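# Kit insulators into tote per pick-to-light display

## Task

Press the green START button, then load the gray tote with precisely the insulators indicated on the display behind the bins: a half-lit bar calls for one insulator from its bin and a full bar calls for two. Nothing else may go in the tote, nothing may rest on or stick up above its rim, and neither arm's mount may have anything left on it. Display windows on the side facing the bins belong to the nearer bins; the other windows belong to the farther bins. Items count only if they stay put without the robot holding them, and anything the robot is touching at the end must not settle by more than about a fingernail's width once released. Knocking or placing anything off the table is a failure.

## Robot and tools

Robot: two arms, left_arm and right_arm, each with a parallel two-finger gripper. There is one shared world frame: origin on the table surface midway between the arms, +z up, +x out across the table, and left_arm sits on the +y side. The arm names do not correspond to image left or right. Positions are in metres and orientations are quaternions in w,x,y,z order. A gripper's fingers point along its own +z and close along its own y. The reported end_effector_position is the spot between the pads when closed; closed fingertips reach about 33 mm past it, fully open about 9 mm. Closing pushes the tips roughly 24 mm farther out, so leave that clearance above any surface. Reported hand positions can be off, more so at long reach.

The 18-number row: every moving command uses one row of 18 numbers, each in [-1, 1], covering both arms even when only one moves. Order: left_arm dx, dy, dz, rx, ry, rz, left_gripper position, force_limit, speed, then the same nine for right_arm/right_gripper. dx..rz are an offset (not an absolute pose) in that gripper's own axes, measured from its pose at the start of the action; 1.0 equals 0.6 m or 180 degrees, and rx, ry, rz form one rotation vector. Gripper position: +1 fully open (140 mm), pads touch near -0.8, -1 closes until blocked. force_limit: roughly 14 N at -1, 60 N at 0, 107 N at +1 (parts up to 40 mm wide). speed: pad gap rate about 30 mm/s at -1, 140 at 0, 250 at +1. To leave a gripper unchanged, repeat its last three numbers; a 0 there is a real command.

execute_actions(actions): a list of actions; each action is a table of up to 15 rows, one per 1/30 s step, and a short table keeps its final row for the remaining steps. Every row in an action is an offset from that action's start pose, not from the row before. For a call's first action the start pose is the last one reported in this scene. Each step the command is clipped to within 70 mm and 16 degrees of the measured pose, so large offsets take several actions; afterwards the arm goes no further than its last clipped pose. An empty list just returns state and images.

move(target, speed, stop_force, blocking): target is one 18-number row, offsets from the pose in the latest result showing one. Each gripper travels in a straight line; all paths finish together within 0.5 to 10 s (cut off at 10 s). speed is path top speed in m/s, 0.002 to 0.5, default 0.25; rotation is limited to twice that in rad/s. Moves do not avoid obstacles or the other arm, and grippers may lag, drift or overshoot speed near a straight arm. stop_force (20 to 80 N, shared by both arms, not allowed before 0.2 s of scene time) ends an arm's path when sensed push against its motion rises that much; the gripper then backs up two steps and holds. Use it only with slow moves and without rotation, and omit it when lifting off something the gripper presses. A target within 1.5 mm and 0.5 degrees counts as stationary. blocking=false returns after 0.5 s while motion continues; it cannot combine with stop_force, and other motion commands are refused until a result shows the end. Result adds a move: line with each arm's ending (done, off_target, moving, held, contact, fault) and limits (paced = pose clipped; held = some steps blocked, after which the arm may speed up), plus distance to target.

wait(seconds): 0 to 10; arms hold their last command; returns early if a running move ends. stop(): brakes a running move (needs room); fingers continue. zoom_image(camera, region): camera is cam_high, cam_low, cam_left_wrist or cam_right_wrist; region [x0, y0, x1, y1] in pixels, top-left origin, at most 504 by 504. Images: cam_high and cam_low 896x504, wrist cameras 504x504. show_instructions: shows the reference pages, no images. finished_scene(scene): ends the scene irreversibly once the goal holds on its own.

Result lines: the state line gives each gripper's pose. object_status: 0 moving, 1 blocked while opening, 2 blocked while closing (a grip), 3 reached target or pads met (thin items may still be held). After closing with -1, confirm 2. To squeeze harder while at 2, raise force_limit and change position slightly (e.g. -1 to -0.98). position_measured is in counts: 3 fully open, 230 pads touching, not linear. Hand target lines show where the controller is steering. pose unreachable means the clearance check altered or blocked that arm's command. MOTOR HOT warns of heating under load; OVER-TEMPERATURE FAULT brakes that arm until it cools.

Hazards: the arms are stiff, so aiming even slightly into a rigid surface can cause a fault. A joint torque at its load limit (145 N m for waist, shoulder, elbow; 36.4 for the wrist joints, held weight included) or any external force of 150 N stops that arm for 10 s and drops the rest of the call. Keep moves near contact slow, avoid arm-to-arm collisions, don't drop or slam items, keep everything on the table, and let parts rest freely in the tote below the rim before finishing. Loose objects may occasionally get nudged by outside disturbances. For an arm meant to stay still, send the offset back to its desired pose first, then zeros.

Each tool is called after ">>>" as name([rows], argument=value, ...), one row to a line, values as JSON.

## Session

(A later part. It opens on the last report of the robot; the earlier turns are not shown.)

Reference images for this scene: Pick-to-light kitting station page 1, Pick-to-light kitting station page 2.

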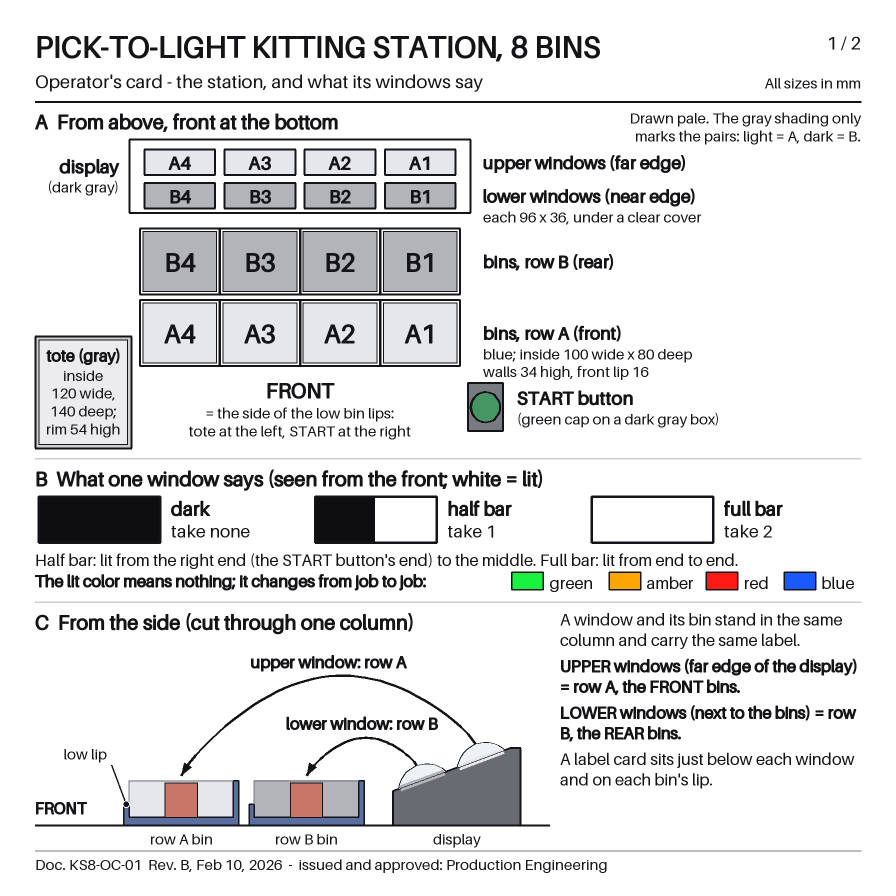

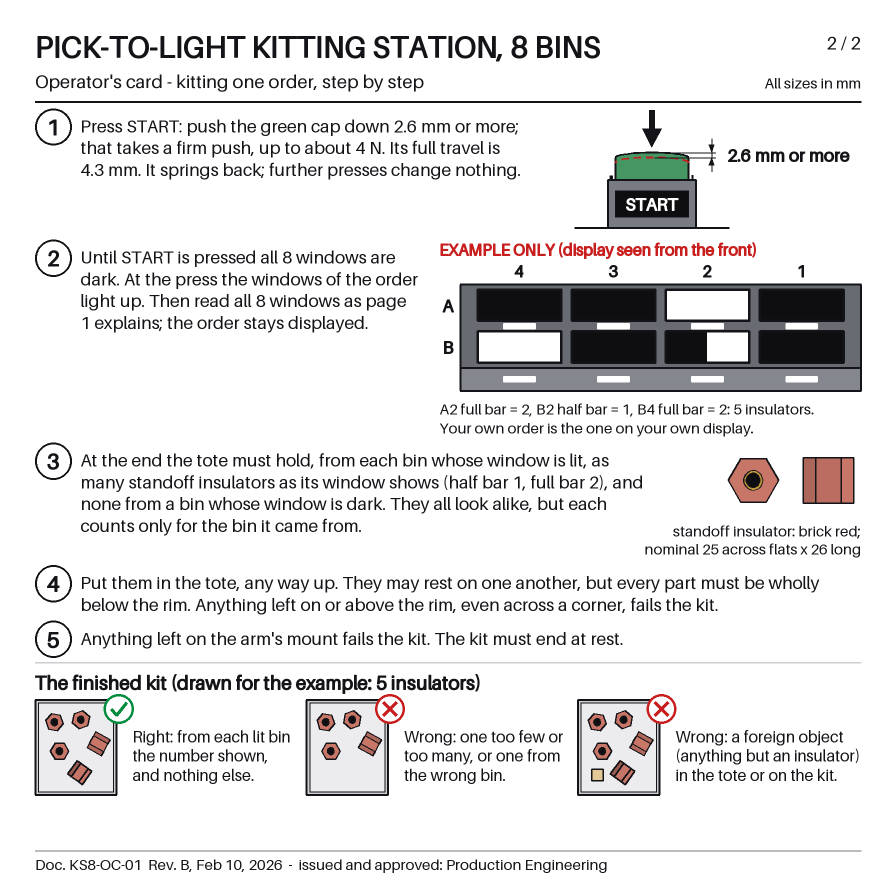

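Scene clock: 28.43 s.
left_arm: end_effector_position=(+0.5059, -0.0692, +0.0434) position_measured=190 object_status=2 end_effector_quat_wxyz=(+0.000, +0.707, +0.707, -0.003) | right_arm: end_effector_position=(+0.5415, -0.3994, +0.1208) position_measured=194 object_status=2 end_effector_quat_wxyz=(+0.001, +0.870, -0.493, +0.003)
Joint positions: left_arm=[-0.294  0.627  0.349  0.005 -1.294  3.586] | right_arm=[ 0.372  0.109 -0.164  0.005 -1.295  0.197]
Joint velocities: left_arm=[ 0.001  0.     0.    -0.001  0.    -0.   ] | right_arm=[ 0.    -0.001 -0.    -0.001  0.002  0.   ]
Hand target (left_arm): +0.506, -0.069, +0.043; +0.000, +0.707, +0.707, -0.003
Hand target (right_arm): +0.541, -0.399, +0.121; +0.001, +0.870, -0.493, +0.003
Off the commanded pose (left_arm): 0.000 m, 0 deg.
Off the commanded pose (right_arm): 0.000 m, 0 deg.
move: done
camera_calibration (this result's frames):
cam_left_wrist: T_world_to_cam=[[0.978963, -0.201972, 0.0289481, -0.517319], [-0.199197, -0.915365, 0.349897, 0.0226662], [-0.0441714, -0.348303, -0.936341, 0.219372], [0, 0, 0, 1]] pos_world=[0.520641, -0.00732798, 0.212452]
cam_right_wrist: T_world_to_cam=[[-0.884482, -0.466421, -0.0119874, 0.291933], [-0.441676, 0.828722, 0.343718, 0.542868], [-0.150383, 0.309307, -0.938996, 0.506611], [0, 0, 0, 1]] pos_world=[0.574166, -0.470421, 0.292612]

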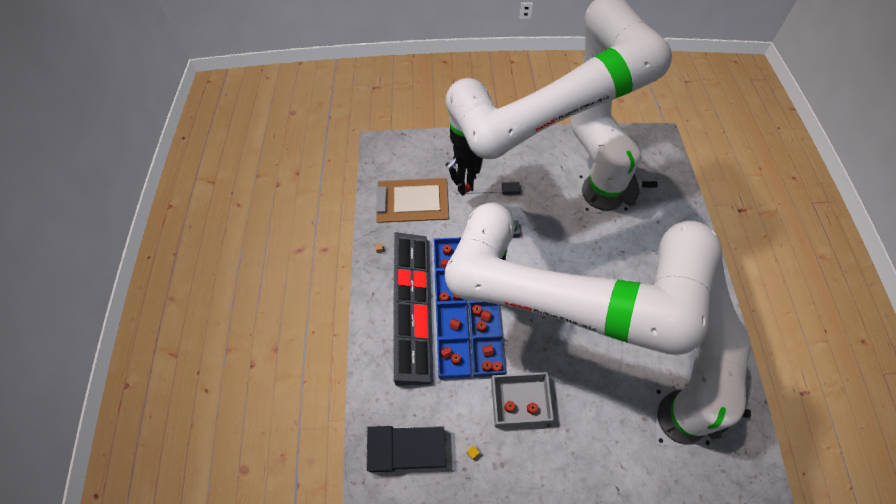

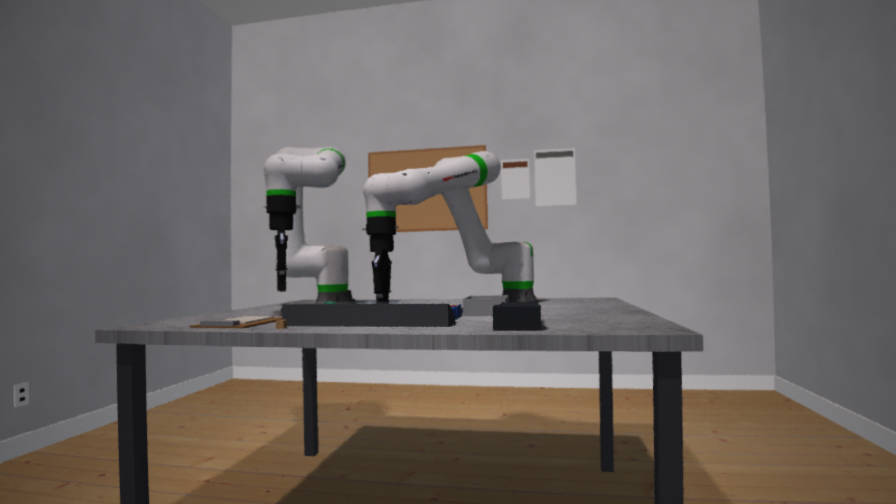

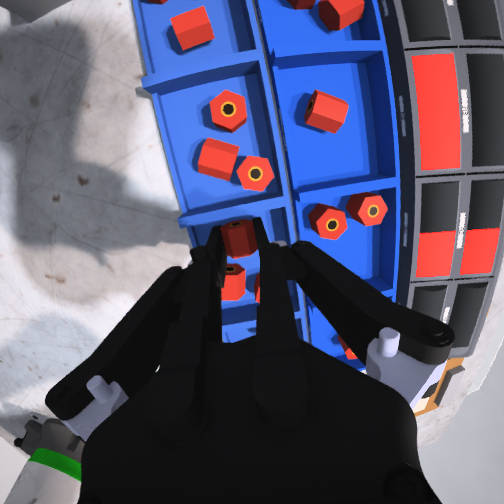

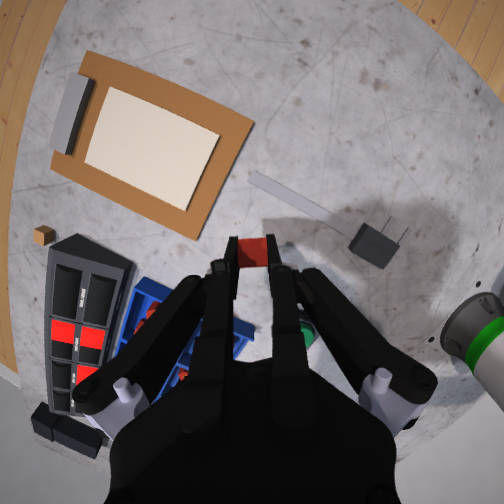

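>>> move(target=[0,0,-0.075,0,0,0,-1,-0.5,-0.5,0,0,0,0,0,0,-1,-0.5,-0.5])

>>> move(target=[0.482,-0.08,-0.043,0,0,0,-1,-0.5,-0.5,-0.4455,-0.129,0,0,0,0.172,-1,-0.5,-0.5], speed=0.35)

>>> move(target=[0,0,0.111,0,0,0,-1,-0.5,-0.5,0,0,0,0,0,0,-1,-0.5,-0.5], speed=0.12)

>>> move(target=[0,0,0,0,0,0,-0.38,-0.5,0,0,0,0,0,0,0,-1,-0.5,-0.5])

>>> move(target=[0,0,-0.097,0,0,0,-0.38,-0.5,0,0,0,0,0,0,0,-1,-0.5,-0.5])

Scene clock: 29.43 s.
left_arm: end_effector_position=(+0.5058, -0.0691, +0.0884) position_measured=190 object_status=2 end_effector_quat_wxyz=(+0.000, +0.707, +0.707, -0.003) | right_arm: end_effector_position=(+0.5415, -0.3994, +0.1208) position_measured=194 object_status=2 end_effector_quat_wxyz=(+0.001, +0.870, -0.493, +0.003)
Joint positions: left_arm=[-0.294  0.599  0.414  0.005 -1.386  3.586] | right_arm=[ 0.372  0.109 -0.164  0.005 -1.295  0.197]
Joint velocities: left_arm=[-0.001 -0.    -0.003 -0.    -0.     0.   ] | right_arm=[ 0.     0.001  0.    -0.001  0.    -0.   ]
Hand target (left_arm): +0.506, -0.069, +0.088; +0.000, +0.707, +0.707, -0.003
Hand target (right_arm): +0.541, -0.399, +0.121; +0.001, +0.870, -0.493, +0.003
Off the commanded pose (left_arm): 0.000 m, 0 deg.
Off the commanded pose (right_arm): 0.000 m, 0 deg.
move: done
camera_calibration (this result's frames):
cam_left_wrist: T_world_to_cam=[[0.978924, -0.202163, 0.0289581, -0.518501], [-0.199374, -0.915284, 0.350007, 0.00709791], [-0.0442536, -0.348404, -0.936299, 0.261613], [0, 0, 0, 1]] pos_world=[0.520565, -0.00717793, 0.257479]
cam_right_wrist: T_world_to_cam=[[-0.884481, -0.466421, -0.0119876, 0.291933], [-0.441676, 0.828722, 0.343718, 0.542868], [-0.150383, 0.309307, -0.938996, 0.506611], [0, 0, 0, 1]] pos_world=[0.574166, -0.470421, 0.292612]

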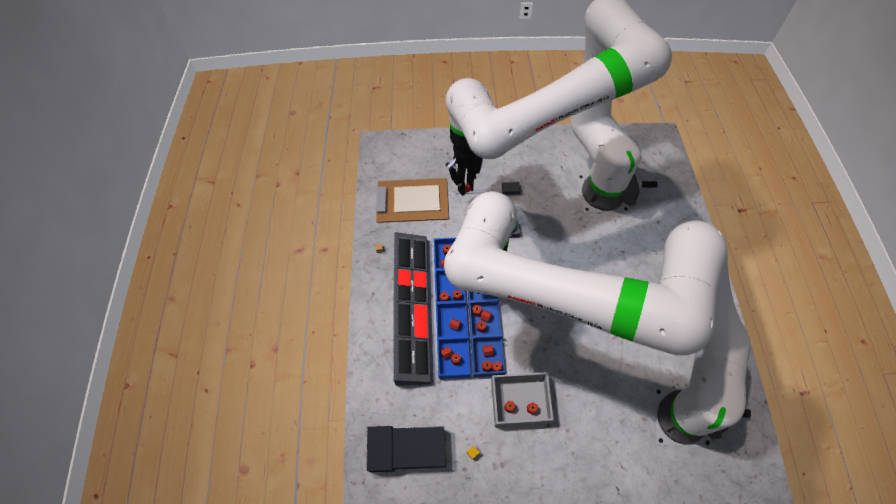

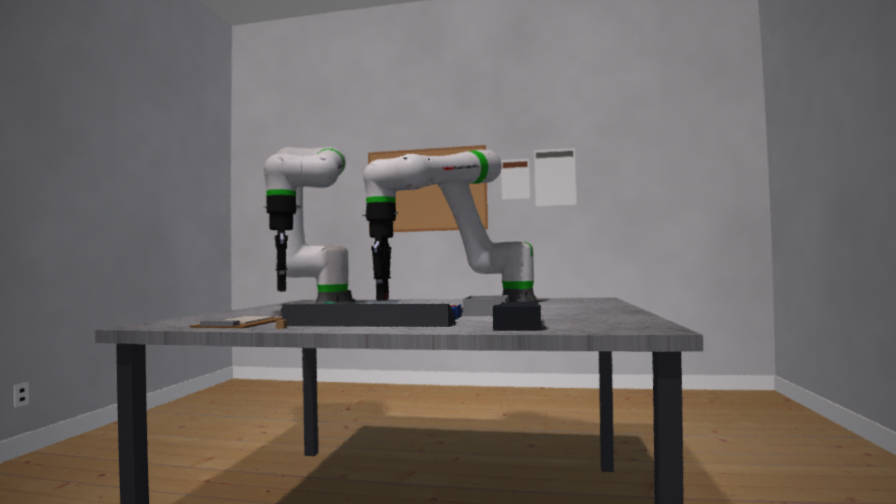

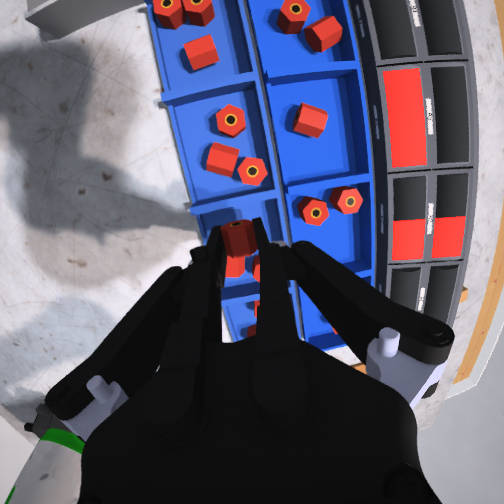

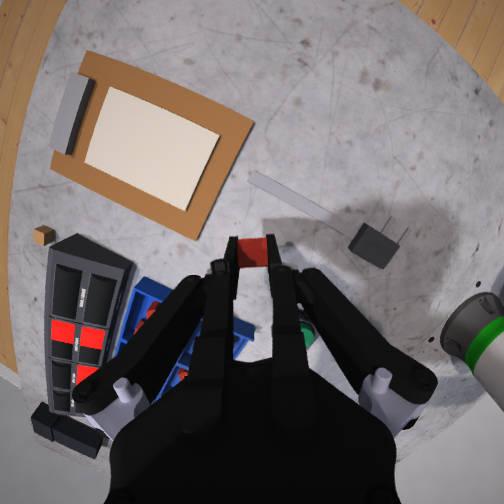

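Scene clock: 30.77 s.
left_arm: end_effector_position=(+0.4588, +0.2198, +0.1129) position_measured=190 object_status=2 end_effector_quat_wxyz=(+0.001, +0.707, +0.707, -0.002) | right_arm: end_effector_position=(+0.4694, -0.1300, +0.1197) position_measured=194 object_status=2 end_effector_quat_wxyz=(-0.001, +0.707, -0.707, +0.002)
Joint positions: left_arm=[ 0.193  0.169 -0.115  0.005 -1.29   3.099] | right_arm=[ 0.93   0.175 -0.091  0.004 -1.304 -0.901]
Joint velocities: left_arm=[ 0.001 -0.001 -0.001 -0.001 -0.     0.001] | right_arm=[ 0.001  0.     0.    -0.001 -0.    -0.   ]
Hand target (left_arm): +0.459, +0.220, +0.113; +0.001, +0.707, +0.707, -0.002
Hand target (right_arm): +0.469, -0.130, +0.120; -0.001, +0.707, -0.707, +0.002
Off the commanded pose (left_arm): 0.001 m, 0 deg.
Off the commanded pose (right_arm): 0.001 m, 0 deg.
move: done
camera_calibration (this result's frames):
cam_left_wrist: T_world_to_cam=[[0.978923, -0.202036, 0.0298549, -0.414977], [-0.199564, -0.915219, 0.350069, 0.253627], [-0.0434026, -0.348649, -0.936248, 0.382819], [0, 0, 0, 1]] pos_world=[0.473461, 0.281753, 0.282016]
cam_right_wrist: T_world_to_cam=[[-0.998391, 0.0550866, -0.0134257, 0.475285], [0.047005, 0.936568, 0.347319, 0.0724411], [0.0317067, 0.346129, -0.937651, 0.330537], [0, 0, 0, 1]] pos_world=[0.460635, -0.208436, 0.291149]

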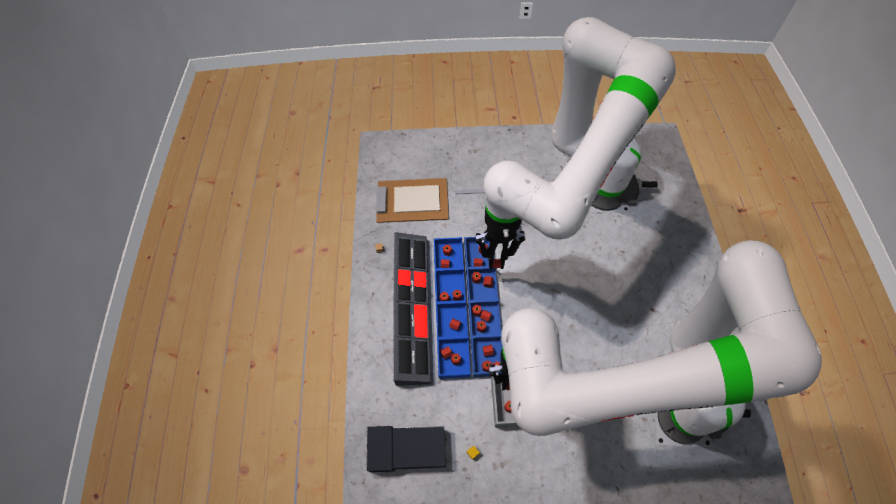

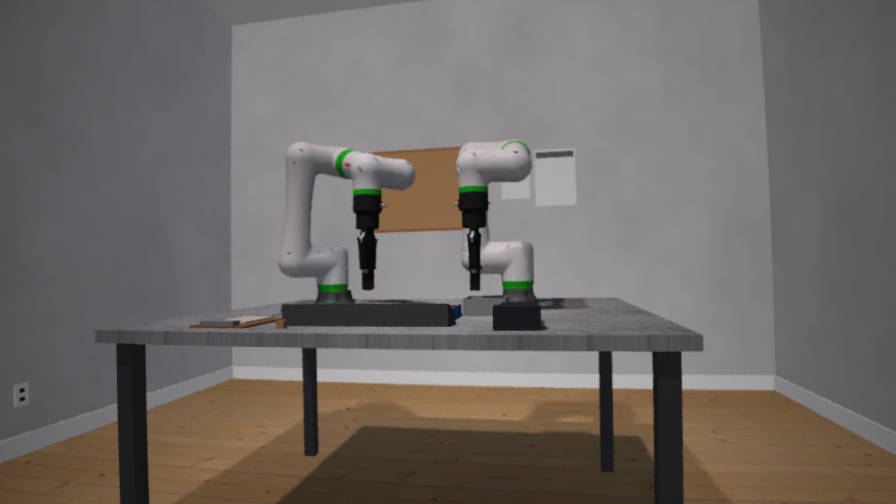

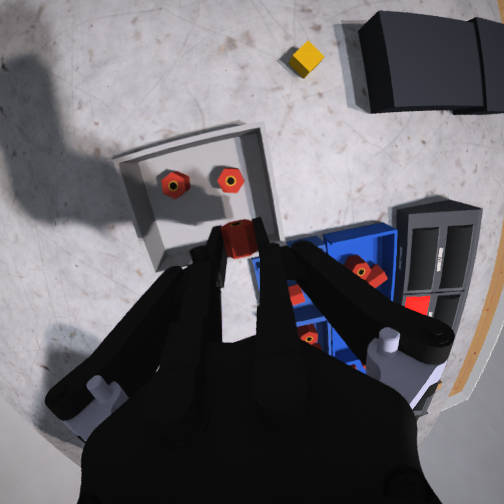

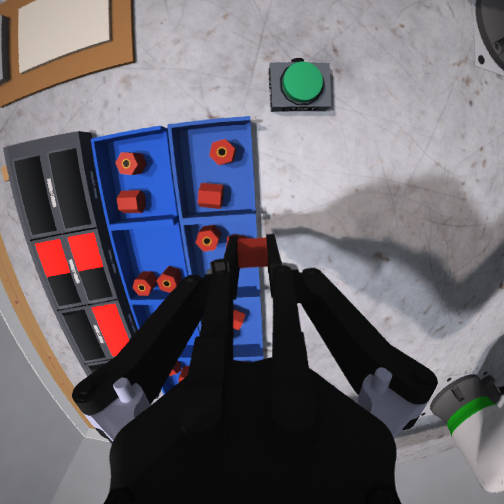

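Scene clock: 31.63 s.
left_arm: end_effector_position=(+0.4590, +0.2197, +0.0463) position_measured=190 object_status=2 end_effector_quat_wxyz=(+0.001, +0.707, +0.707, -0.002) | right_arm: end_effector_position=(+0.4694, -0.1300, +0.1196) position_measured=194 object_status=2 end_effector_quat_wxyz=(-0.001, +0.707, -0.707, +0.002)
Joint positions: left_arm=[ 0.193  0.227 -0.21   0.005 -1.136  3.099] | right_arm=[ 0.93   0.175 -0.091  0.004 -1.304 -0.901]
Joint velocities: left_arm=[-0.     0.002 -0.002  0.001  0.001 -0.001] | right_arm=[-0.     0.001  0.     0.001 -0.001  0.   ]
Hand target (left_arm): +0.459, +0.220, +0.046; +0.001, +0.707, +0.707, -0.002
Hand target (right_arm): +0.469, -0.130, +0.120; -0.001, +0.707, -0.707, +0.002
Off the commanded pose (left_arm): 0.000 m, 0 deg.
Off the commanded pose (right_arm): 0.000 m, 0 deg.
move: done
camera_calibration (this result's frames):
cam_left_wrist: T_world_to_cam=[[0.978968, -0.201819, 0.0298372, -0.413188], [-0.199366, -0.915347, 0.349848, 0.276839], [-0.0432947, -0.348439, -0.936331, 0.320344], [0, 0, 0, 1]] pos_world=[0.473559, 0.281635, 0.215425]
cam_right_wrist: T_world_to_cam=[[-0.998392, 0.055082, -0.0134243, 0.475282], [0.0470014, 0.93657, 0.347314, 0.07244], [0.0317035, 0.346125, -0.937653, 0.330534], [0, 0, 0, 1]] pos_world=[0.460634, -0.208431, 0.291147]

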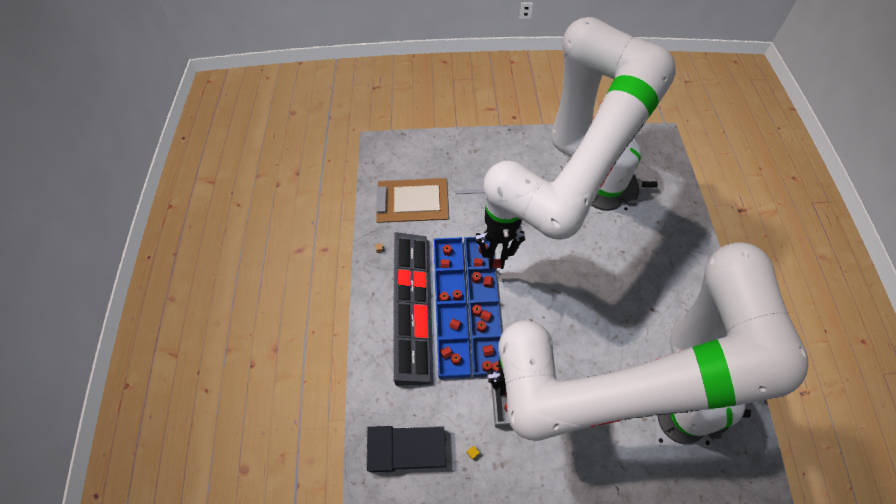

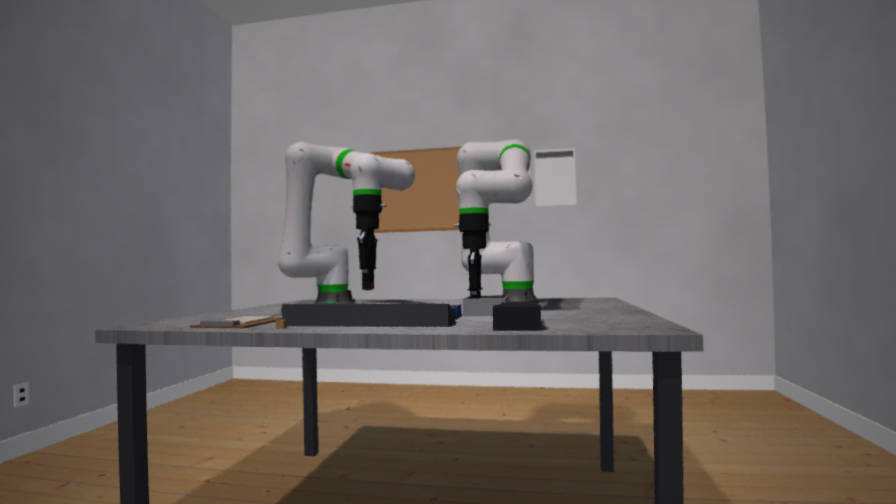

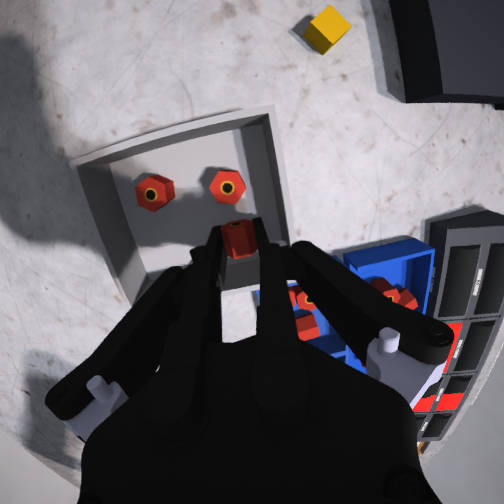

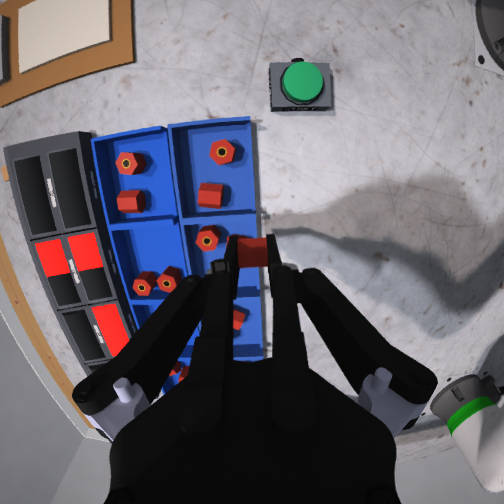

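Scene clock: 32.13 s.
left_arm: end_effector_position=(+0.4590, +0.2197, +0.0463) position_measured=177 object_status=3 end_effector_quat_wxyz=(+0.001, +0.707, +0.707, -0.002) | right_arm: end_effector_position=(+0.4694, -0.1300, +0.1196) position_measured=194 object_status=2 end_effector_quat_wxyz=(-0.001, +0.707, -0.707, +0.002)
Joint positions: left_arm=[ 0.193  0.227 -0.21   0.005 -1.136  3.099] | right_arm=[ 0.93   0.175 -0.091  0.004 -1.304 -0.901]
Joint velocities: left_arm=[ 0.001 -0.     0.001  0.    -0.001 -0.001] | right_arm=[-0.    -0.     0.    -0.    -0.001  0.   ]
Hand target (left_arm): +0.459, +0.220, +0.046; +0.001, +0.707, +0.707, -0.002
Hand target (right_arm): +0.469, -0.130, +0.120; -0.001, +0.707, -0.707, +0.002
Off the commanded pose (left_arm): 0.000 m, 0 deg.
Off the commanded pose (right_arm): 0.000 m, 0 deg.
move: done
camera_calibration (this result's frames):
cam_left_wrist: T_world_to_cam=[[0.978968, -0.20182, 0.0298334, -0.413185], [-0.199365, -0.915346, 0.349849, 0.276839], [-0.0432985, -0.348439, -0.936331, 0.320343], [0, 0, 0, 1]] pos_world=[0.473557, 0.281635, 0.215422]
cam_right_wrist: T_world_to_cam=[[-0.998392, 0.0550821, -0.0134244, 0.475282], [0.0470013, 0.93657, 0.347315, 0.0724399], [0.0317037, 0.346125, -0.937653, 0.330534], [0, 0, 0, 1]] pos_world=[0.460634, -0.208431, 0.291147]

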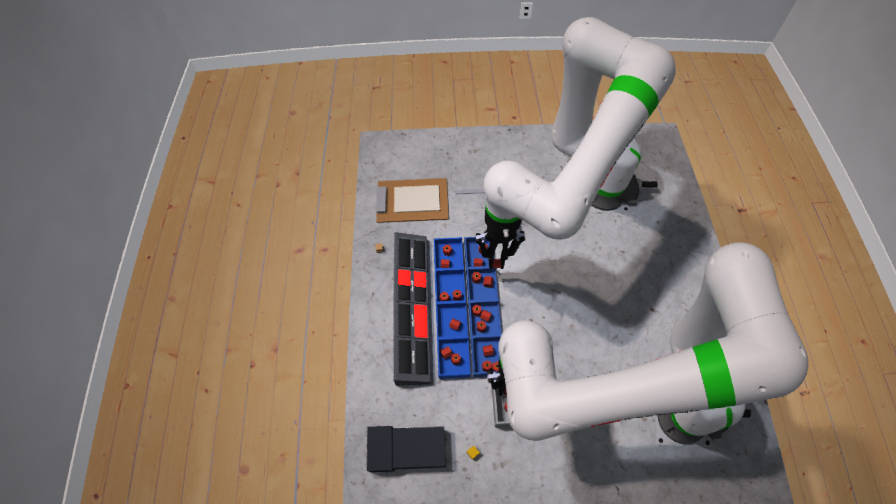

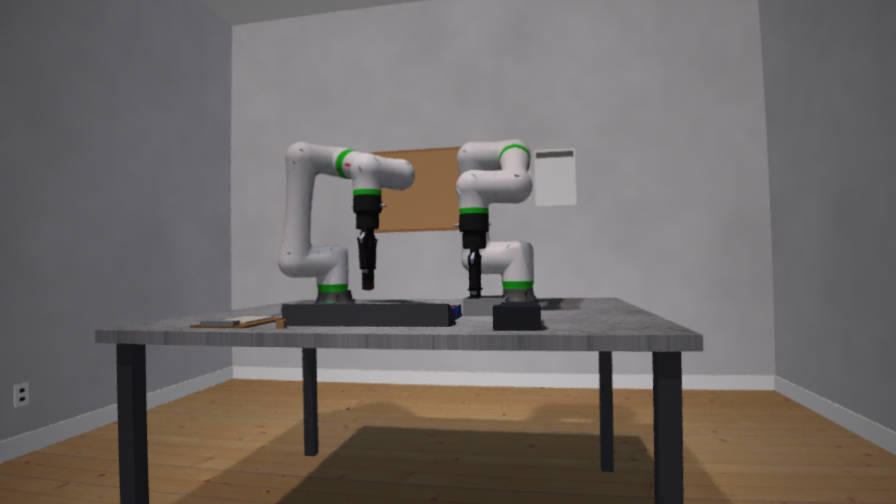

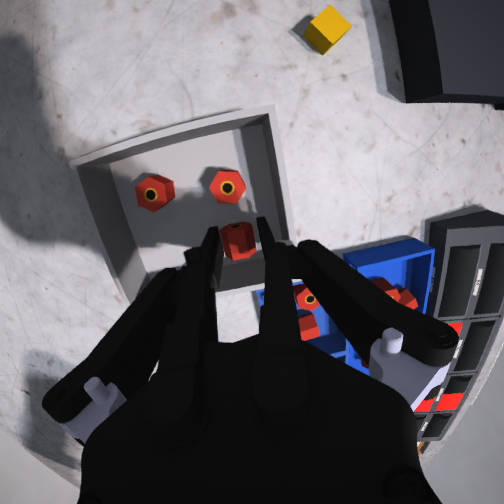

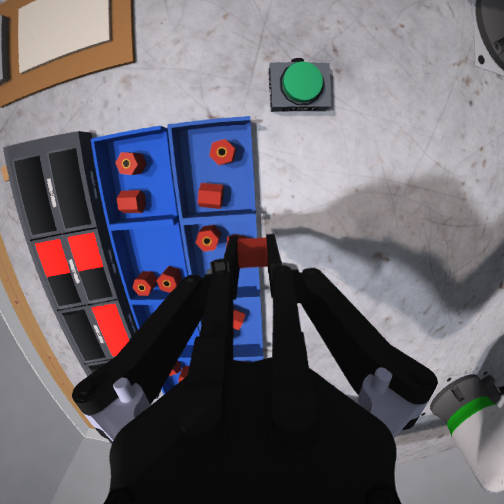

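Scene clock: 32.87 s.
left_arm: end_effector_position=(+0.4589, +0.2198, +0.1046) position_measured=177 object_status=3 end_effector_quat_wxyz=(+0.001, +0.707, +0.707, -0.002) | right_arm: end_effector_position=(+0.4694, -0.1300, +0.1196) position_measured=194 object_status=2 end_effector_quat_wxyz=(-0.001, +0.707, -0.707, +0.002)
Joint positions: left_arm=[ 0.193  0.175 -0.128  0.005 -1.27   3.099] | right_arm=[ 0.93   0.175 -0.091  0.004 -1.304 -0.901]
Joint velocities: left_arm=[-0.002  0.001  0.001 -0.002  0.    -0.001] | right_arm=[-0.     0.001 -0.    -0.    -0.    -0.   ]
Hand target (left_arm): +0.459, +0.220, +0.105; +0.001, +0.707, +0.707, -0.002
Hand target (right_arm): +0.469, -0.130, +0.120; -0.001, +0.707, -0.707, +0.002
Off the commanded pose (left_arm): 0.000 m, 0 deg.
Off the commanded pose (right_arm): 0.000 m, 0 deg.
move: done
camera_calibration (this result's frames):
cam_left_wrist: T_world_to_cam=[[0.978892, -0.202184, 0.0298762, -0.41469], [-0.199716, -0.91523, 0.349953, 0.256655], [-0.0434113, -0.348532, -0.936291, 0.374947], [0, 0, 0, 1]] pos_world=[0.473471, 0.281736, 0.273632]
cam_right_wrist: T_world_to_cam=[[-0.998392, 0.0550821, -0.0134242, 0.475282], [0.0470014, 0.93657, 0.347314, 0.07244], [0.0317035, 0.346125, -0.937653, 0.330534], [0, 0, 0, 1]] pos_world=[0.460634, -0.208431, 0.291147]

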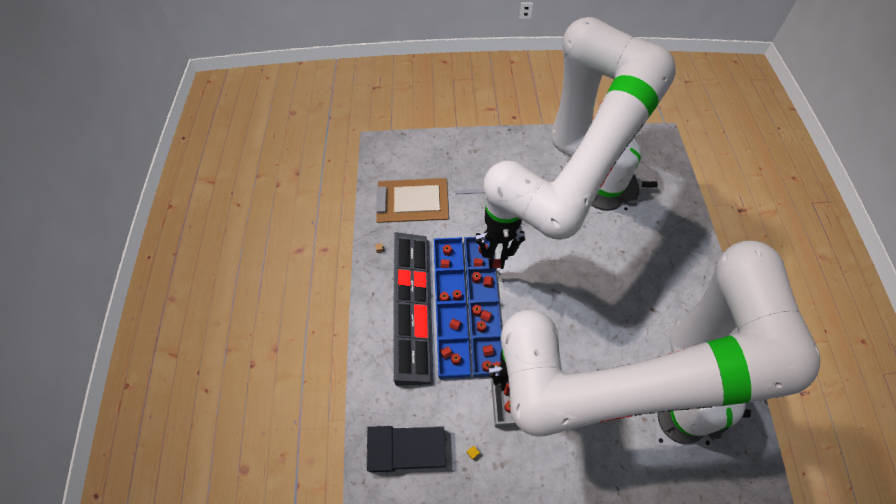

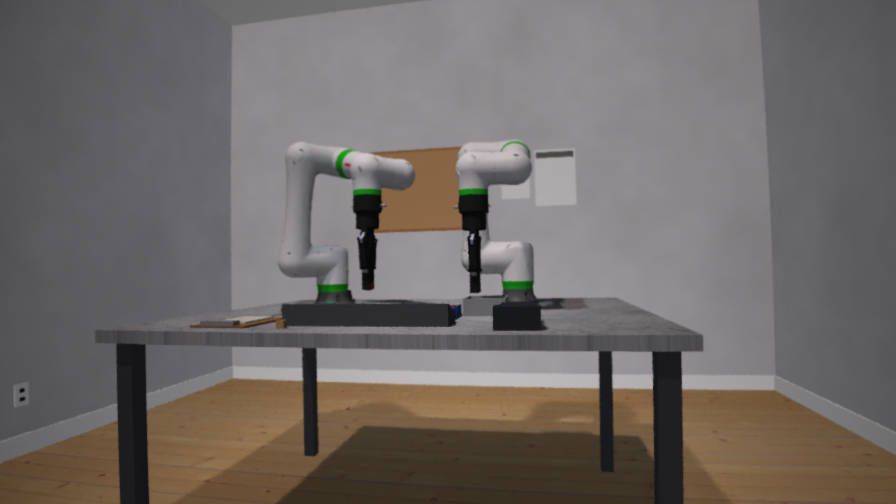

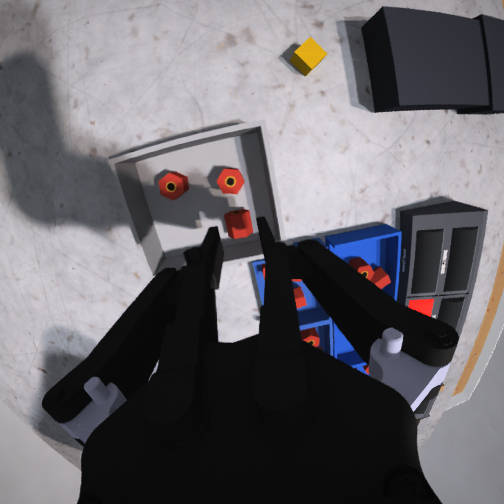

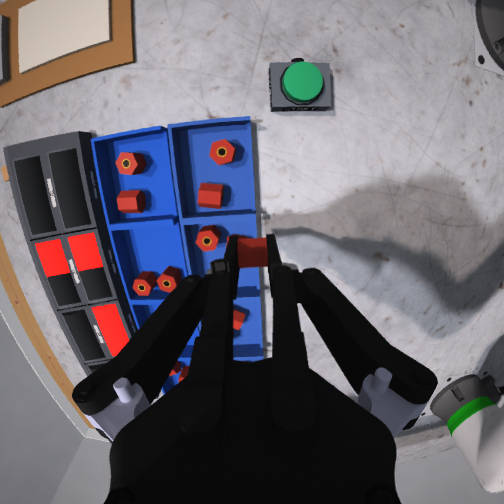

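>>> execute_actions(actions=[])

Scene clock: 33.13 s.
left_arm: end_effector_position=(+0.4589, +0.2198, +0.1046) position_measured=177 object_status=3 end_effector_quat_wxyz=(+0.001, +0.707, +0.707, -0.002) | right_arm: end_effector_position=(+0.4694, -0.1300, +0.1196) position_measured=194 object_status=2 end_effector_quat_wxyz=(-0.001, +0.707, -0.707, +0.002)
Joint positions: left_arm=[ 0.193  0.175 -0.128  0.005 -1.27   3.099] | right_arm=[ 0.93   0.175 -0.091  0.004 -1.304 -0.901]
Joint velocities: left_arm=[ 0.    -0.001 -0.001 -0.     0.002  0.   ] | right_arm=[ 0.    -0.001  0.     0.001  0.001  0.001]
Hand target (left_arm): +0.459, +0.220, +0.105; +0.001, +0.707, +0.707, -0.002
Hand target (right_arm): +0.469, -0.130, +0.120; -0.001, +0.707, -0.707, +0.002
Off the commanded pose (left_arm): 0.000 m, 0 deg.
Off the commanded pose (right_arm): 0.000 m, 0 deg.
camera_calibration (this result's frames):
cam_left_wrist: T_world_to_cam=[[0.978894, -0.202175, 0.0298739, -0.414693], [-0.199707, -0.91524, 0.349932, 0.25667], [-0.0434056, -0.348512, -0.936299, 0.374949], [0, 0, 0, 1]] pos_world=[0.473474, 0.281749, 0.273635]
cam_right_wrist: T_world_to_cam=[[-0.998392, 0.0550823, -0.0134244, 0.475282], [0.0470016, 0.93657, 0.347315, 0.0724397], [0.0317038, 0.346125, -0.937653, 0.330534], [0, 0, 0, 1]] pos_world=[0.460634, -0.208431, 0.291147]

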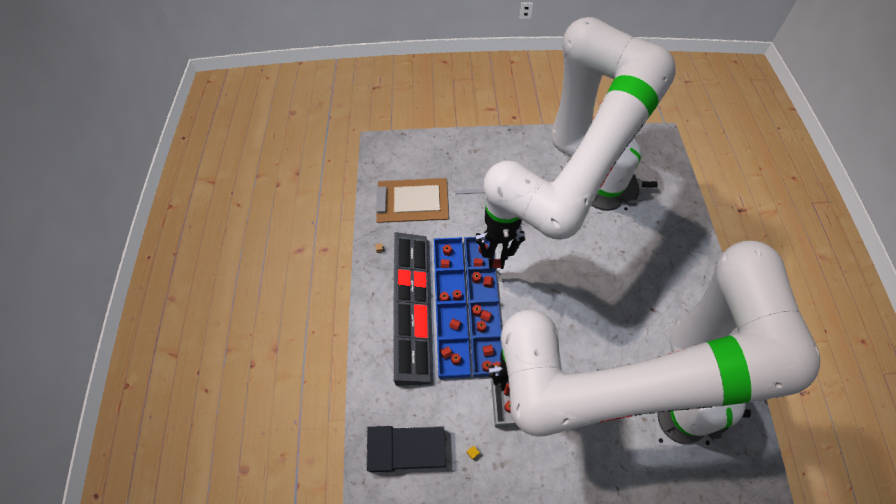

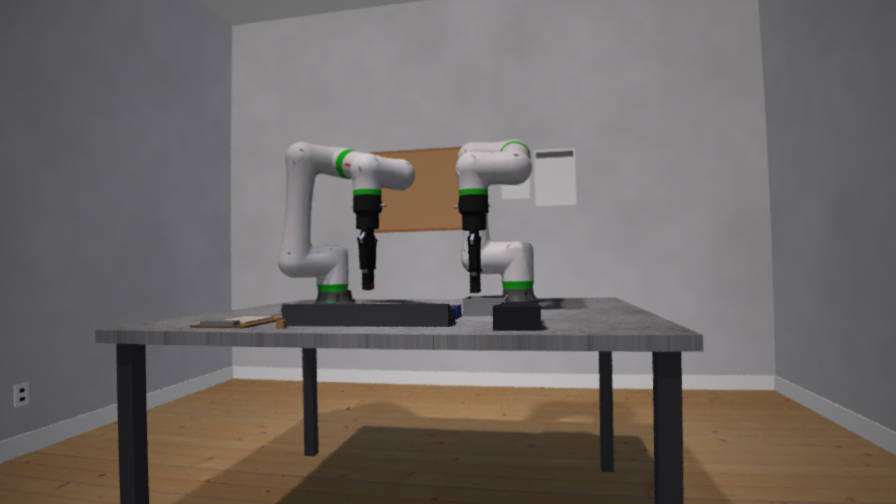

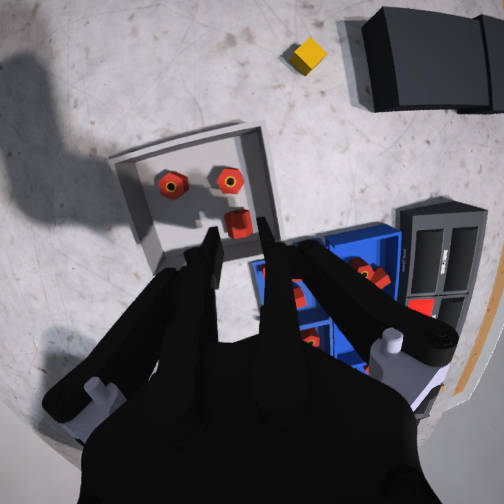

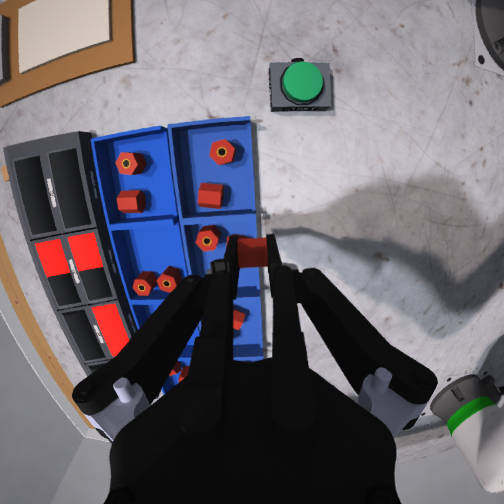

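>>> move(target=[0.56,-0.165,-0.12,0,0,0,-0.38,-0.5,0,-0.593,0.113,0,0,0,0,-1,-0.5,-0.5], speed=0.3)

Scene clock: 35.00 s.
left_arm: end_effector_position=(+0.3616, +0.5556, +0.1757) position_measured=177 object_status=3 end_effector_quat_wxyz=(+0.001, +0.707, +0.707, -0.002) | right_arm: end_effector_position=(+0.4003, +0.2256, +0.1187) position_measured=194 object_status=2 end_effector_quat_wxyz=(-0.001, +0.707, -0.707, +0.001)
Joint positions: left_arm=[ 0.971  0.012 -0.135  0.002 -1.427  2.322] | right_arm=[ 1.305  0.802  0.813  0.003 -1.582 -1.276]
Joint velocities: left_arm=[ 0.001 -0.001 -0.002  0.    -0.    -0.001] | right_arm=[-0.001  0.001  0.     0.    -0.    -0.   ]
Hand target (left_arm): +0.362, +0.556, +0.176; +0.001, +0.707, +0.707, -0.002
Hand target (right_arm): +0.400, +0.226, +0.119; -0.001, +0.707, -0.707, +0.001
Off the commanded pose (left_arm): 0.002 m, 0 deg.
Off the commanded pose (right_arm): 0.001 m, 0 deg.
move: done
camera_calibration (this result's frames):
cam_left_wrist: T_world_to_cam=[[0.978782, -0.202515, 0.0311951, -0.25376], [-0.200515, -0.91531, 0.349287, 0.52015], [-0.0421826, -0.348131, -0.936497, 0.553804], [0, 0, 0, 1]] pos_world=[0.376035, 0.617504, 0.34487]
cam_right_wrist: T_world_to_cam=[[-0.998378, 0.0556107, -0.0122393, 0.386429], [0.0478803, 0.936217, 0.348146, -0.257386], [0.0308193, 0.346995, -0.93736, 0.208877], [0, 0, 0, 1]] pos_world=[0.391688, 0.147, 0.29013]

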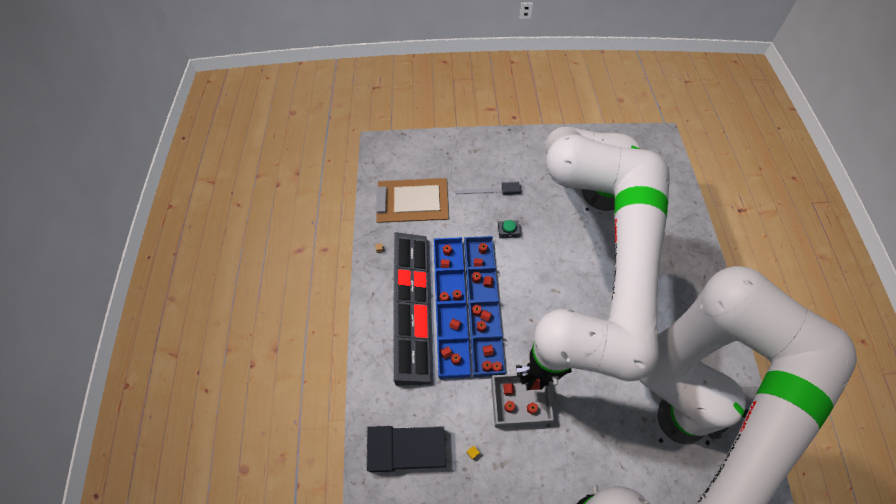

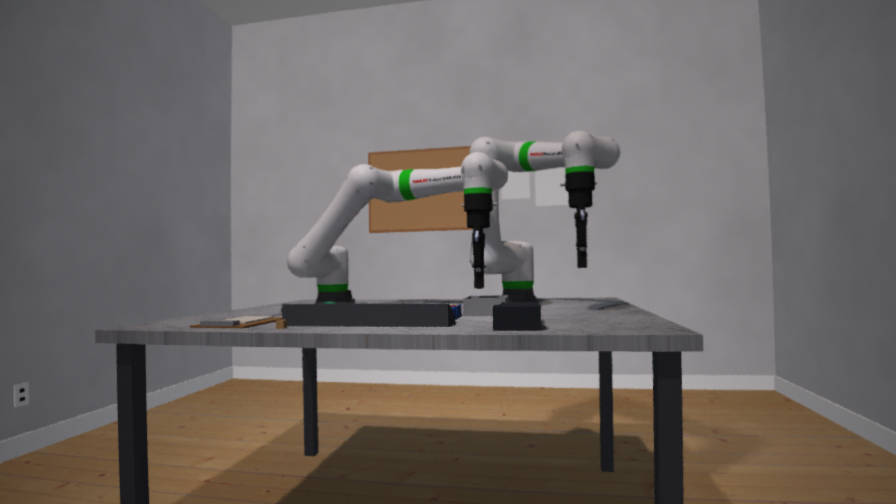

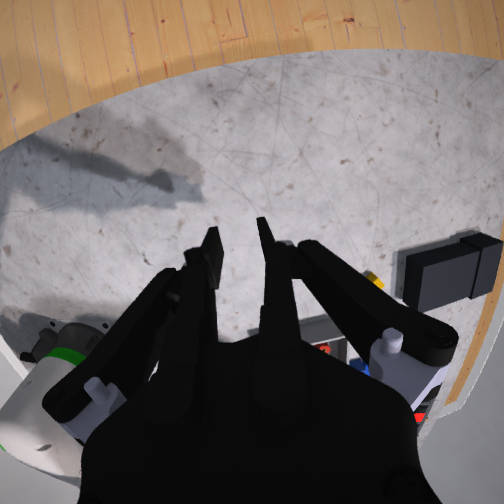

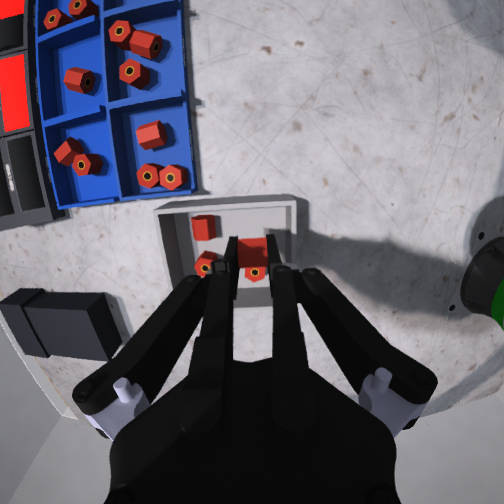

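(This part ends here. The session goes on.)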